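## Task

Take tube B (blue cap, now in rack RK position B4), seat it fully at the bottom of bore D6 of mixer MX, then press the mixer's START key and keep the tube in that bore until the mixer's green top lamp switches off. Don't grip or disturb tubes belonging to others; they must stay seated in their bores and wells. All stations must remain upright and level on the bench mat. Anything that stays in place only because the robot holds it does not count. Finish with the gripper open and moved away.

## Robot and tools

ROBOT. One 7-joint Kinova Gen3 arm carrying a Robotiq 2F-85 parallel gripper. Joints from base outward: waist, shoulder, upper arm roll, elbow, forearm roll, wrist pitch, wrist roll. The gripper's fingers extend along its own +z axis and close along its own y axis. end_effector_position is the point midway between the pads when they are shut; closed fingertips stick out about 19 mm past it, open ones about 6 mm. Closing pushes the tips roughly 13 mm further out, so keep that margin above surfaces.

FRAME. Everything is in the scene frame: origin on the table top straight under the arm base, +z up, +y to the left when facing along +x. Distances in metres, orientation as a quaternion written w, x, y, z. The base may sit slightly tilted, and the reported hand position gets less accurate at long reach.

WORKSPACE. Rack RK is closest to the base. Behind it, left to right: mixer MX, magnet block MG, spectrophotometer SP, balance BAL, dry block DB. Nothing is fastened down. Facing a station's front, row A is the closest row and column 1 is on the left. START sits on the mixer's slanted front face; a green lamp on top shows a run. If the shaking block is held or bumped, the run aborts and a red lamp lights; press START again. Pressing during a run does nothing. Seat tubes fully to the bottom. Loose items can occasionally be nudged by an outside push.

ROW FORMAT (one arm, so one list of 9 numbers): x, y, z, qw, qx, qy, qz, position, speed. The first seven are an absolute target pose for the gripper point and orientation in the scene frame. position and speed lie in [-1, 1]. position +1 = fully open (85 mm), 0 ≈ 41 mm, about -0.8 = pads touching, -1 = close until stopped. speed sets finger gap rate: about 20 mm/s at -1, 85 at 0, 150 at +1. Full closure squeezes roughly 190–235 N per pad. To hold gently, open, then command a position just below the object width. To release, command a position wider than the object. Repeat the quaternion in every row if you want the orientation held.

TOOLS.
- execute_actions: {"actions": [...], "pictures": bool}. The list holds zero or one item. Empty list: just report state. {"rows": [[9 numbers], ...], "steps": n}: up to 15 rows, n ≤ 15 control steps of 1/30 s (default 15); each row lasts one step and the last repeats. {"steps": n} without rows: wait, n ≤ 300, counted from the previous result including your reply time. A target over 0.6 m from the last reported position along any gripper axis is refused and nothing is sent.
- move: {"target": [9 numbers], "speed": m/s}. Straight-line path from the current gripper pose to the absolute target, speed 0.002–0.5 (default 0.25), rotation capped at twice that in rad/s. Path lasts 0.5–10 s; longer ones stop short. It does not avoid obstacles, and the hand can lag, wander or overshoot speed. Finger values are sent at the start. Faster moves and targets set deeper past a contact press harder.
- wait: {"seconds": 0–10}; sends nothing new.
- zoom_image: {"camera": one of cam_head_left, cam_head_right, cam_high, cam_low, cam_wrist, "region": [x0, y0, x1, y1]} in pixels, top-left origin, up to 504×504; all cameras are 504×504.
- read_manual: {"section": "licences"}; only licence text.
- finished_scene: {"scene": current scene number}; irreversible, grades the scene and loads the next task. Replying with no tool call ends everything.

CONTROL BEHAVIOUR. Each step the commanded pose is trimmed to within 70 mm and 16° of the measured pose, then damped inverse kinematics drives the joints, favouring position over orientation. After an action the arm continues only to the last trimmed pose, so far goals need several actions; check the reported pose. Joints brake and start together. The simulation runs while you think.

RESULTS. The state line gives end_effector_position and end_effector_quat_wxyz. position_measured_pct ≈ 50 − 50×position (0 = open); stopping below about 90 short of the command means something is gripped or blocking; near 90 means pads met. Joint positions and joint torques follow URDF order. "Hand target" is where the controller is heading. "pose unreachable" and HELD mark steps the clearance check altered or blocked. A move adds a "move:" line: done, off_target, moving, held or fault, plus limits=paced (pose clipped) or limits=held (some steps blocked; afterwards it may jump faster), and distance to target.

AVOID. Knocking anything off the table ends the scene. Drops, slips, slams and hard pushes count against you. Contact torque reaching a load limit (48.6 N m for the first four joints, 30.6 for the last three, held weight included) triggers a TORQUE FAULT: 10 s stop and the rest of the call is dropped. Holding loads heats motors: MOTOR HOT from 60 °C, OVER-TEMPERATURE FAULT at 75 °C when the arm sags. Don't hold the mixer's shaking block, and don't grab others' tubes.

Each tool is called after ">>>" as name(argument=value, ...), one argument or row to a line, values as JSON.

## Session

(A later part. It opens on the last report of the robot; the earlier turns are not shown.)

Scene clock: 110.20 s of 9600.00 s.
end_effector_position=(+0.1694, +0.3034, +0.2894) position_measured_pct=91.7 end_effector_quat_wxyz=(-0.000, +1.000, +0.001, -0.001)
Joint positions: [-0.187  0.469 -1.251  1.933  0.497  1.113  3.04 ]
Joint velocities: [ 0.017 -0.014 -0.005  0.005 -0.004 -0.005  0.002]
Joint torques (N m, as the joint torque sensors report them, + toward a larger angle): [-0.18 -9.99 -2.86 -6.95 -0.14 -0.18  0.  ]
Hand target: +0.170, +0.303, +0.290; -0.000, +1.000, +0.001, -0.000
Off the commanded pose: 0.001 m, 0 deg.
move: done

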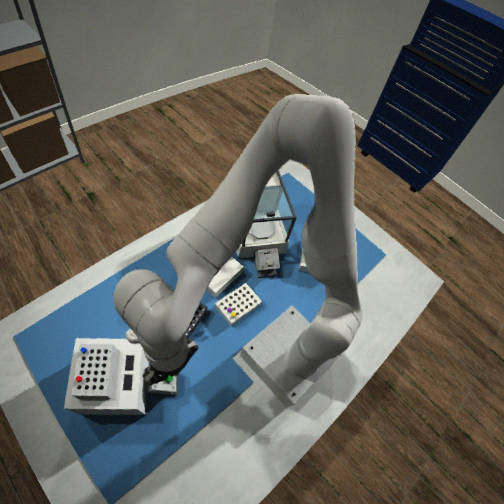

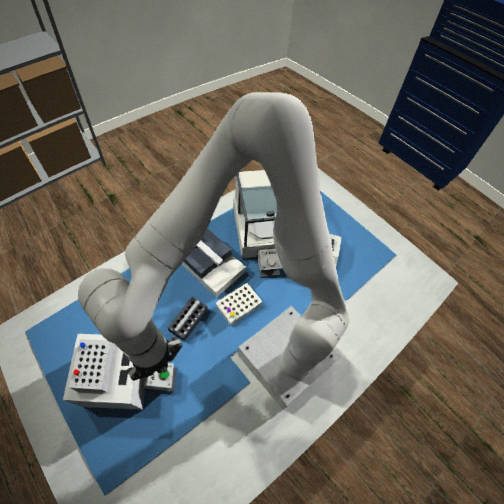

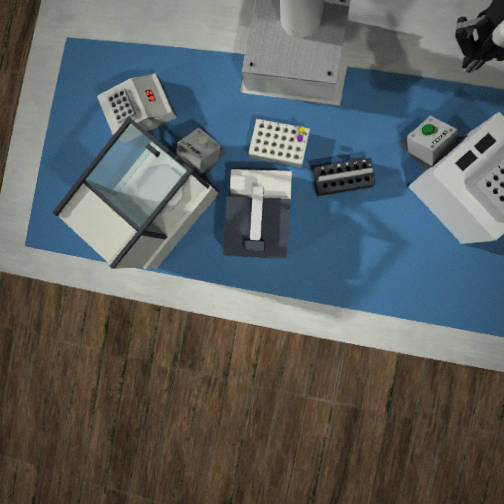

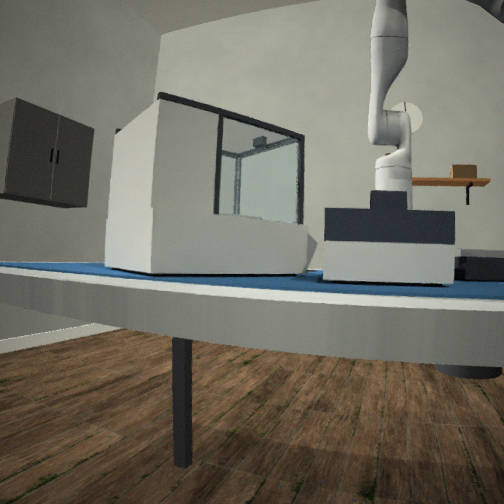

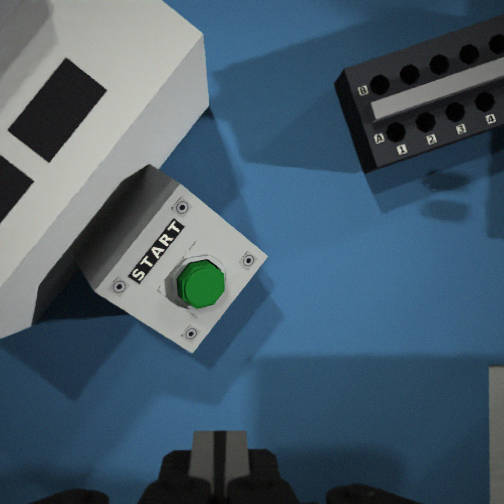

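>>> move(
  target=[0.196, 0.296, 0.16, -0.0776, 0.8808, 0.4404, 0.1553, -1, 0],
  speed=0.2,
)

Scene clock: 126.60 s of 9600.00 s.
end_effector_position=(+0.1951, +0.2963, +0.1605) position_measured_pct=91.7 end_effector_quat_wxyz=(-0.078, +0.881, +0.441, +0.154)
Joint positions: [-0.299  0.626 -1.063  2.44   1.612  0.63   2.938]
Joint velocities: [-0.004  0.009 -0.001  0.014  0.04   0.009 -0.038]
Joint torques (N m, as the joint torque sensors report them, + toward a larger angle): [  0.14 -10.71  -3.03  -3.7    0.66   0.02   0.04]
Hand target: +0.195, +0.296, +0.160; -0.078, +0.881, +0.441, +0.154
Off the commanded pose: 0.001 m, 0 deg.
move: done

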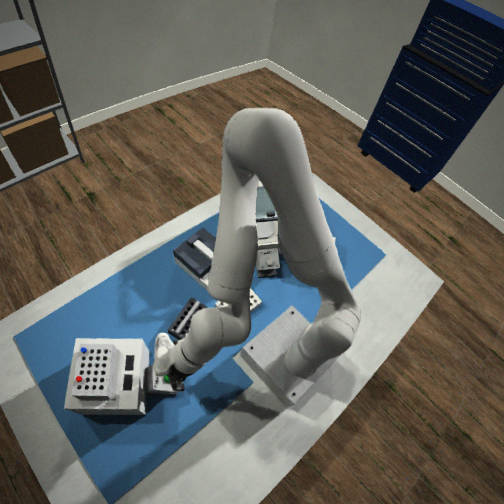

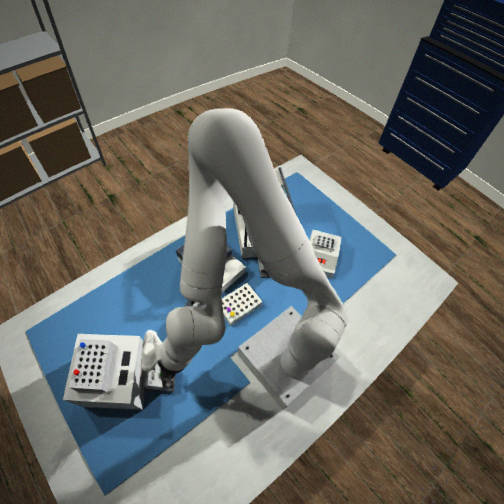

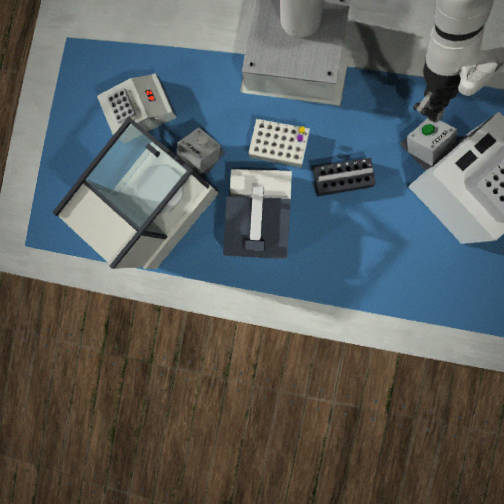

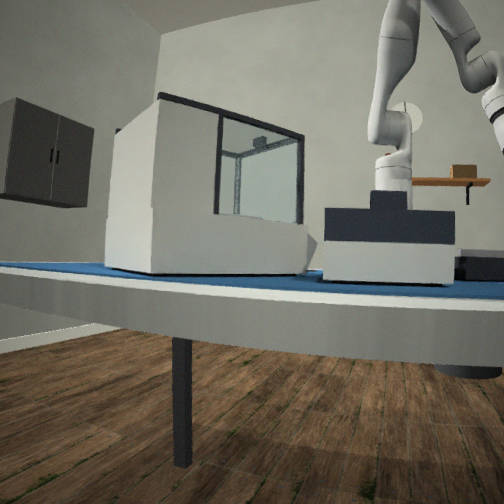

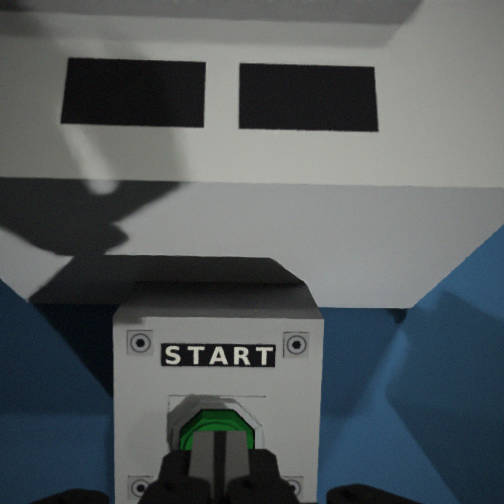

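>>> move(
  target=[0.2008, 0.3038, 0.1162, -0.0776, 0.8808, 0.4404, 0.1553, -1, 0],
  speed=0.03,
)

Scene clock: 137.53 s of 9600.00 s.
end_effector_position=(+0.2009, +0.3042, +0.1171) position_measured_pct=91.7 end_effector_quat_wxyz=(-0.078, +0.881, +0.441, +0.156)
Joint positions: [-0.362  0.809 -1.007  2.447  1.854  0.753  2.749]
Joint velocities: [-0.003  0.009  0.001 -0.001  0.01   0.008 -0.008]
Joint torques (N m, as the joint torque sensors report them, + toward a larger angle): [ -1.13 -11.72  -2.45  -2.49   0.52   0.43   0.51]
Hand target: +0.201, +0.304, +0.116; -0.078, +0.881, +0.440, +0.155
Off the commanded pose: 0.001 m, 0 deg.
move: done

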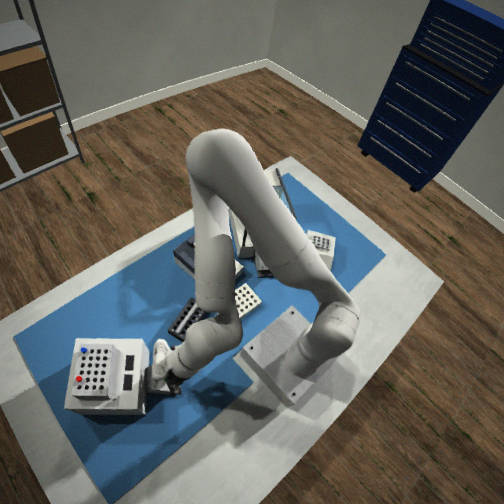

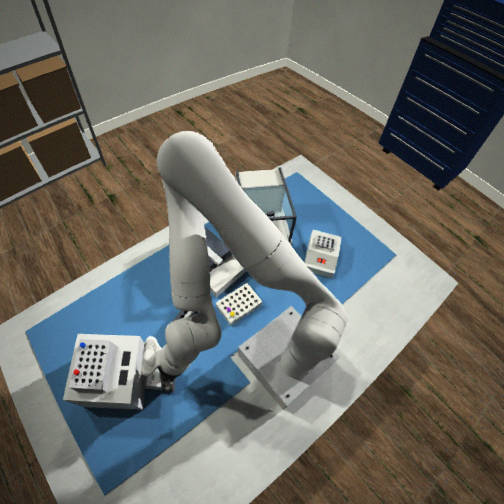

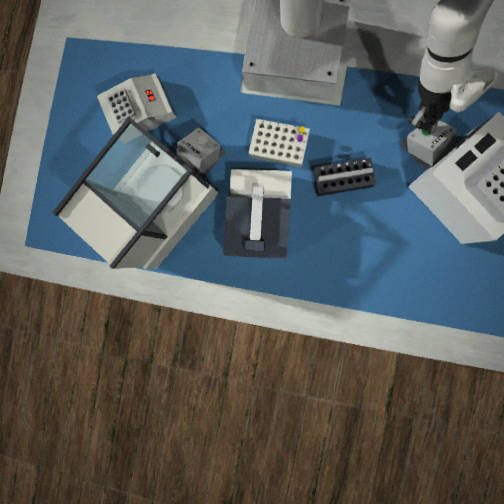

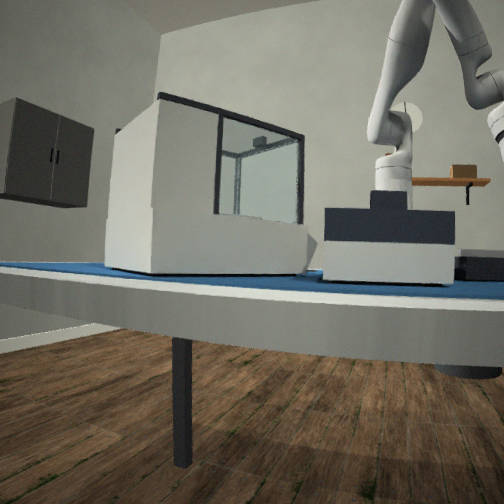

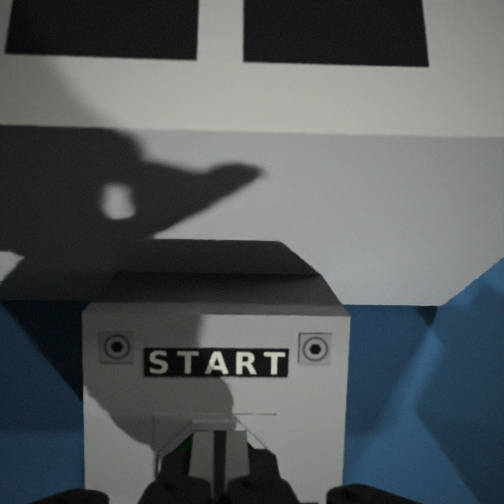

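Lamp not lit yet; press 5 mm further.

>>> move(
  target=[0.2018, 0.3052, 0.1115, -0.0776, 0.8808, 0.4404, 0.1553, -1, 0],
  speed=0.015,
)

Scene clock: 141.03 s of 9600.00 s.
end_effector_position=(+0.2019, +0.3056, +0.1133) position_measured_pct=91.7 end_effector_quat_wxyz=(-0.078, +0.880, +0.441, +0.157)
Joint positions: [-0.366  0.826 -1.003  2.446  1.873  0.766  2.739]
Joint velocities: [-0.     0.002 -0.002  0.001  0.002  0.004  0.   ]
Joint torques (N m, as the joint torque sensors report them, + toward a larger angle): [-0.53 -9.47 -1.46 -2.93  0.59 -0.08  0.15]
Hand target: +0.202, +0.305, +0.112; -0.078, +0.881, +0.440, +0.155
Off the commanded pose: 0.002 m, 0 deg.
move: done

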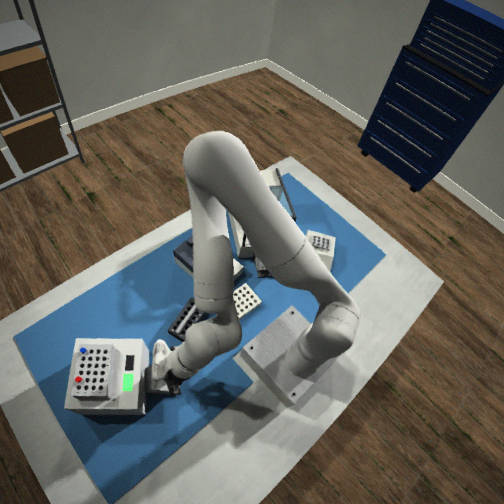

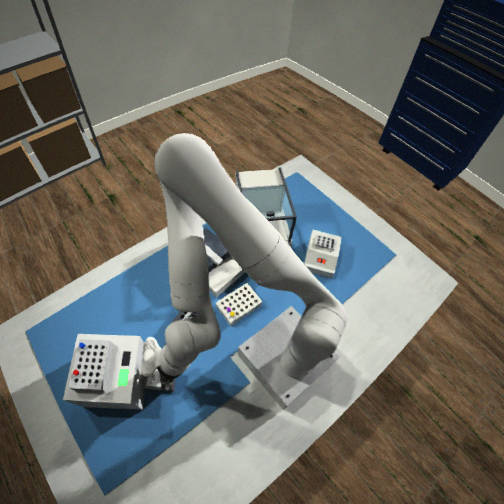

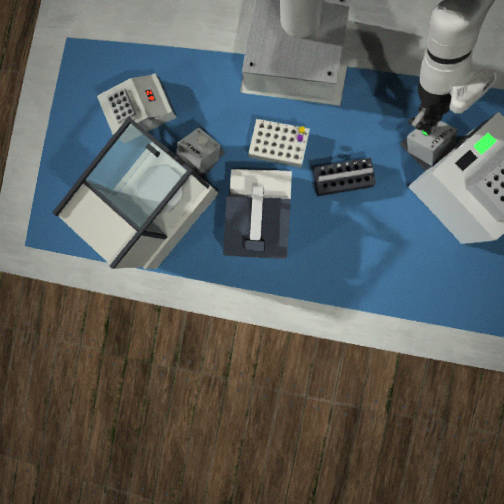

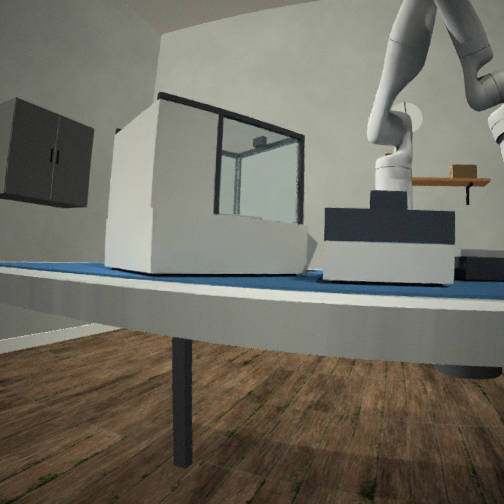

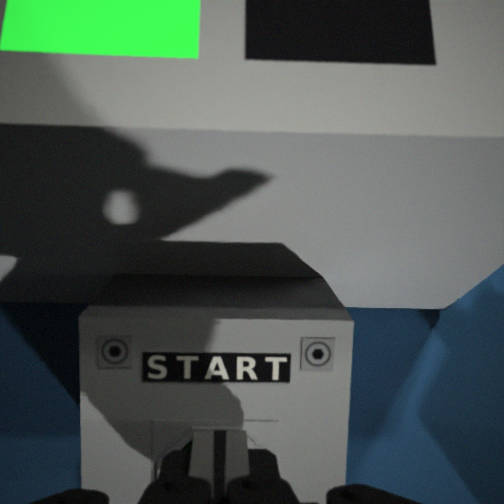

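>>> move(
  target=[0.181, 0.278, 0.207, -0.0776, 0.8808, 0.4404, 0.1553, -1, 0],
  speed=0.1,
)

>>> wait(
  seconds=10,
)

Scene clock: 144.73 s of 9600.00 s.
end_effector_position=(+0.1808, +0.2780, +0.2067) position_measured_pct=91.7 end_effector_quat_wxyz=(-0.077, +0.880, +0.441, +0.156)
Joint positions: [-0.161  0.421 -1.19   2.448  1.275  0.537  3.219]
Joint velocities: [ 0.02  -0.003 -0.009 -0.01  -0.038  0.005  0.046]
Joint torques (N m, as the joint torque sensors report them, + toward a larger angle): [-0.21 -8.51 -1.5  -5.01  0.84 -0.08  0.24]
Hand target: +0.181, +0.278, +0.207; -0.077, +0.881, +0.441, +0.156
Off the commanded pose: 0.000 m, 0 deg.
move: done

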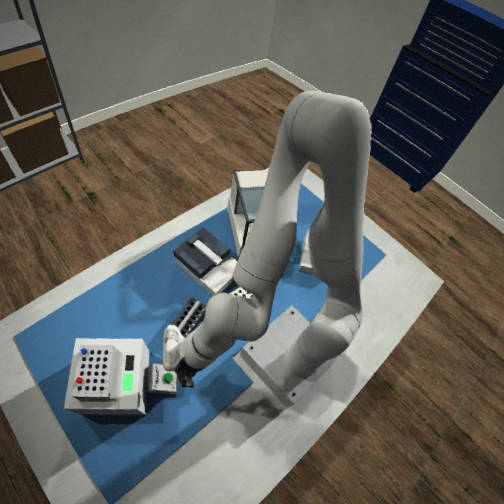

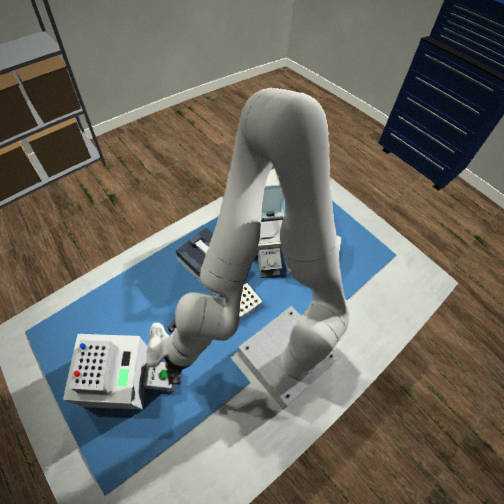

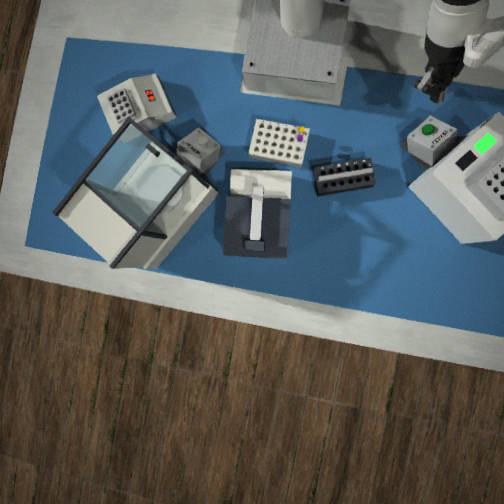

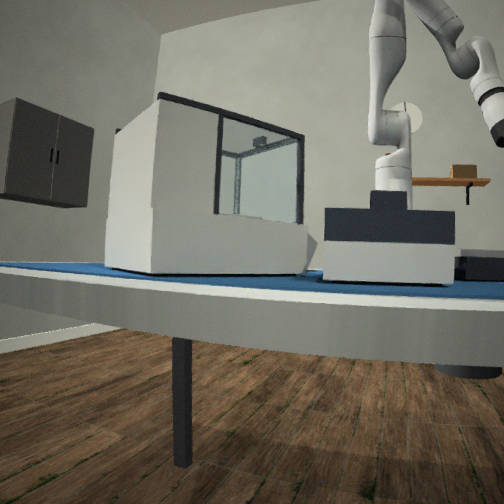

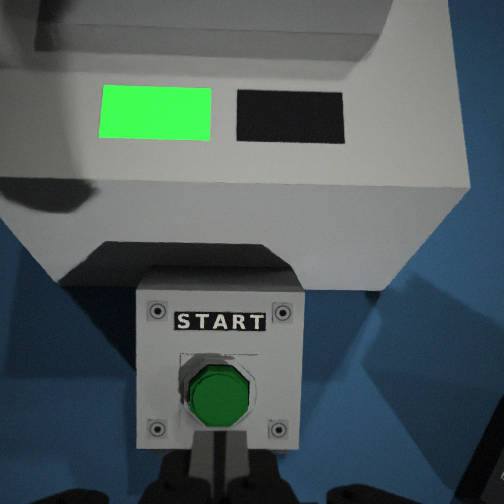

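Scene clock: 154.73 s of 9600.00 s.
end_effector_position=(+0.1813, +0.2778, +0.2069) position_measured_pct=91.7 end_effector_quat_wxyz=(-0.077, +0.881, +0.441, +0.156)
Joint positions: [-0.158  0.42  -1.191  2.447  1.271  0.537  3.222]
Joint velocities: [ 0.     0.    -0.    -0.     0.     0.    -0.001]
Joint torques (N m, as the joint torque sensors report them, + toward a larger angle): [-0.35 -8.37 -2.2  -4.84  0.55 -0.49  0.15]
Hand target: +0.181, +0.278, +0.207; -0.077, +0.881, +0.441, +0.156
Off the commanded pose: 0.000 m, 0 deg.
Steps of this call (steps 1 to 300: nothing new was sent). Readings (end_effector_position | what the end effector reports):
1: (+0.1809, +0.2780, +0.2067) | position_measured_pct=91.7
2: (+0.1810, +0.2779, +0.2068) | position_measured_pct=91.7
4: (+0.1811, +0.2779, +0.2068) | position_measured_pct=91.7
8: (+0.1812, +0.2778, +0.2069) | position_measured_pct=91.7
300: the state above

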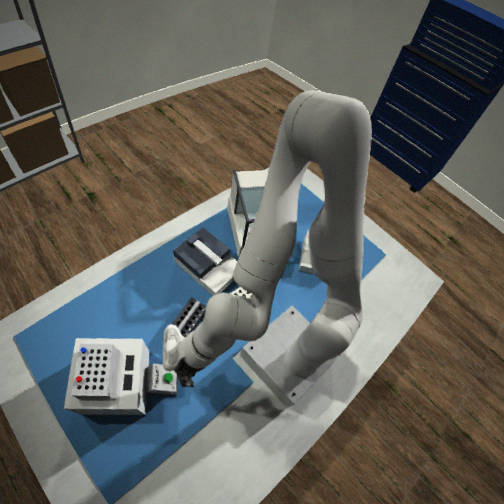

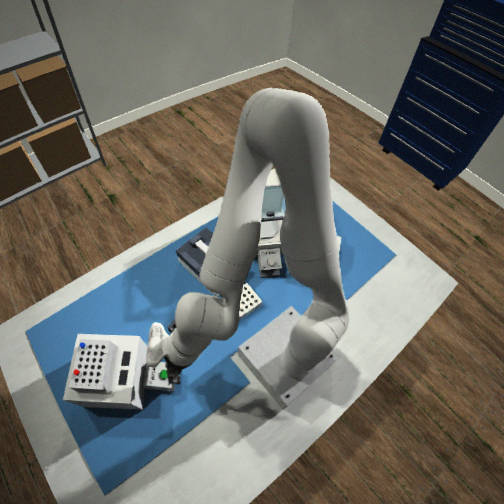

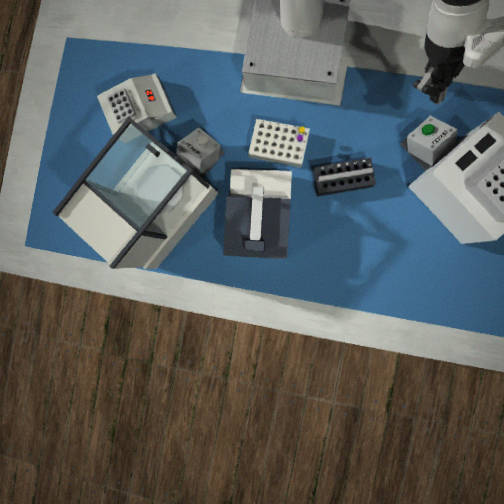

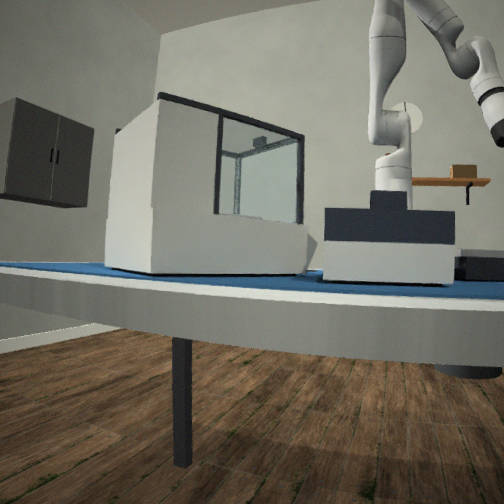

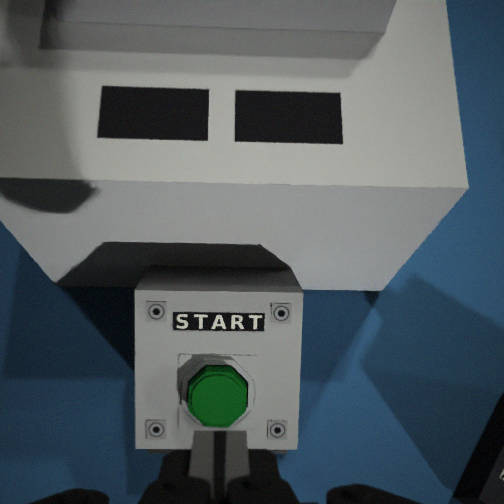

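>>> zoom_image(
  camera="cam_head_left",
  region=[50, 320, 170, 420],
)

Region (50, 320, 170, 420) of cam_head_left's 504x504 image, scaled by 4.200, with more detail than that image has.

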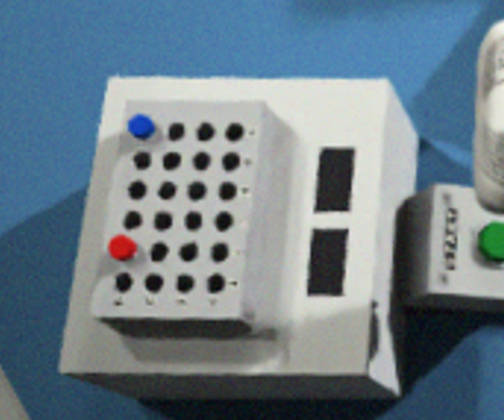

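>>> finished_scene(
  scene=1,
)

The scene is finished: the task was done.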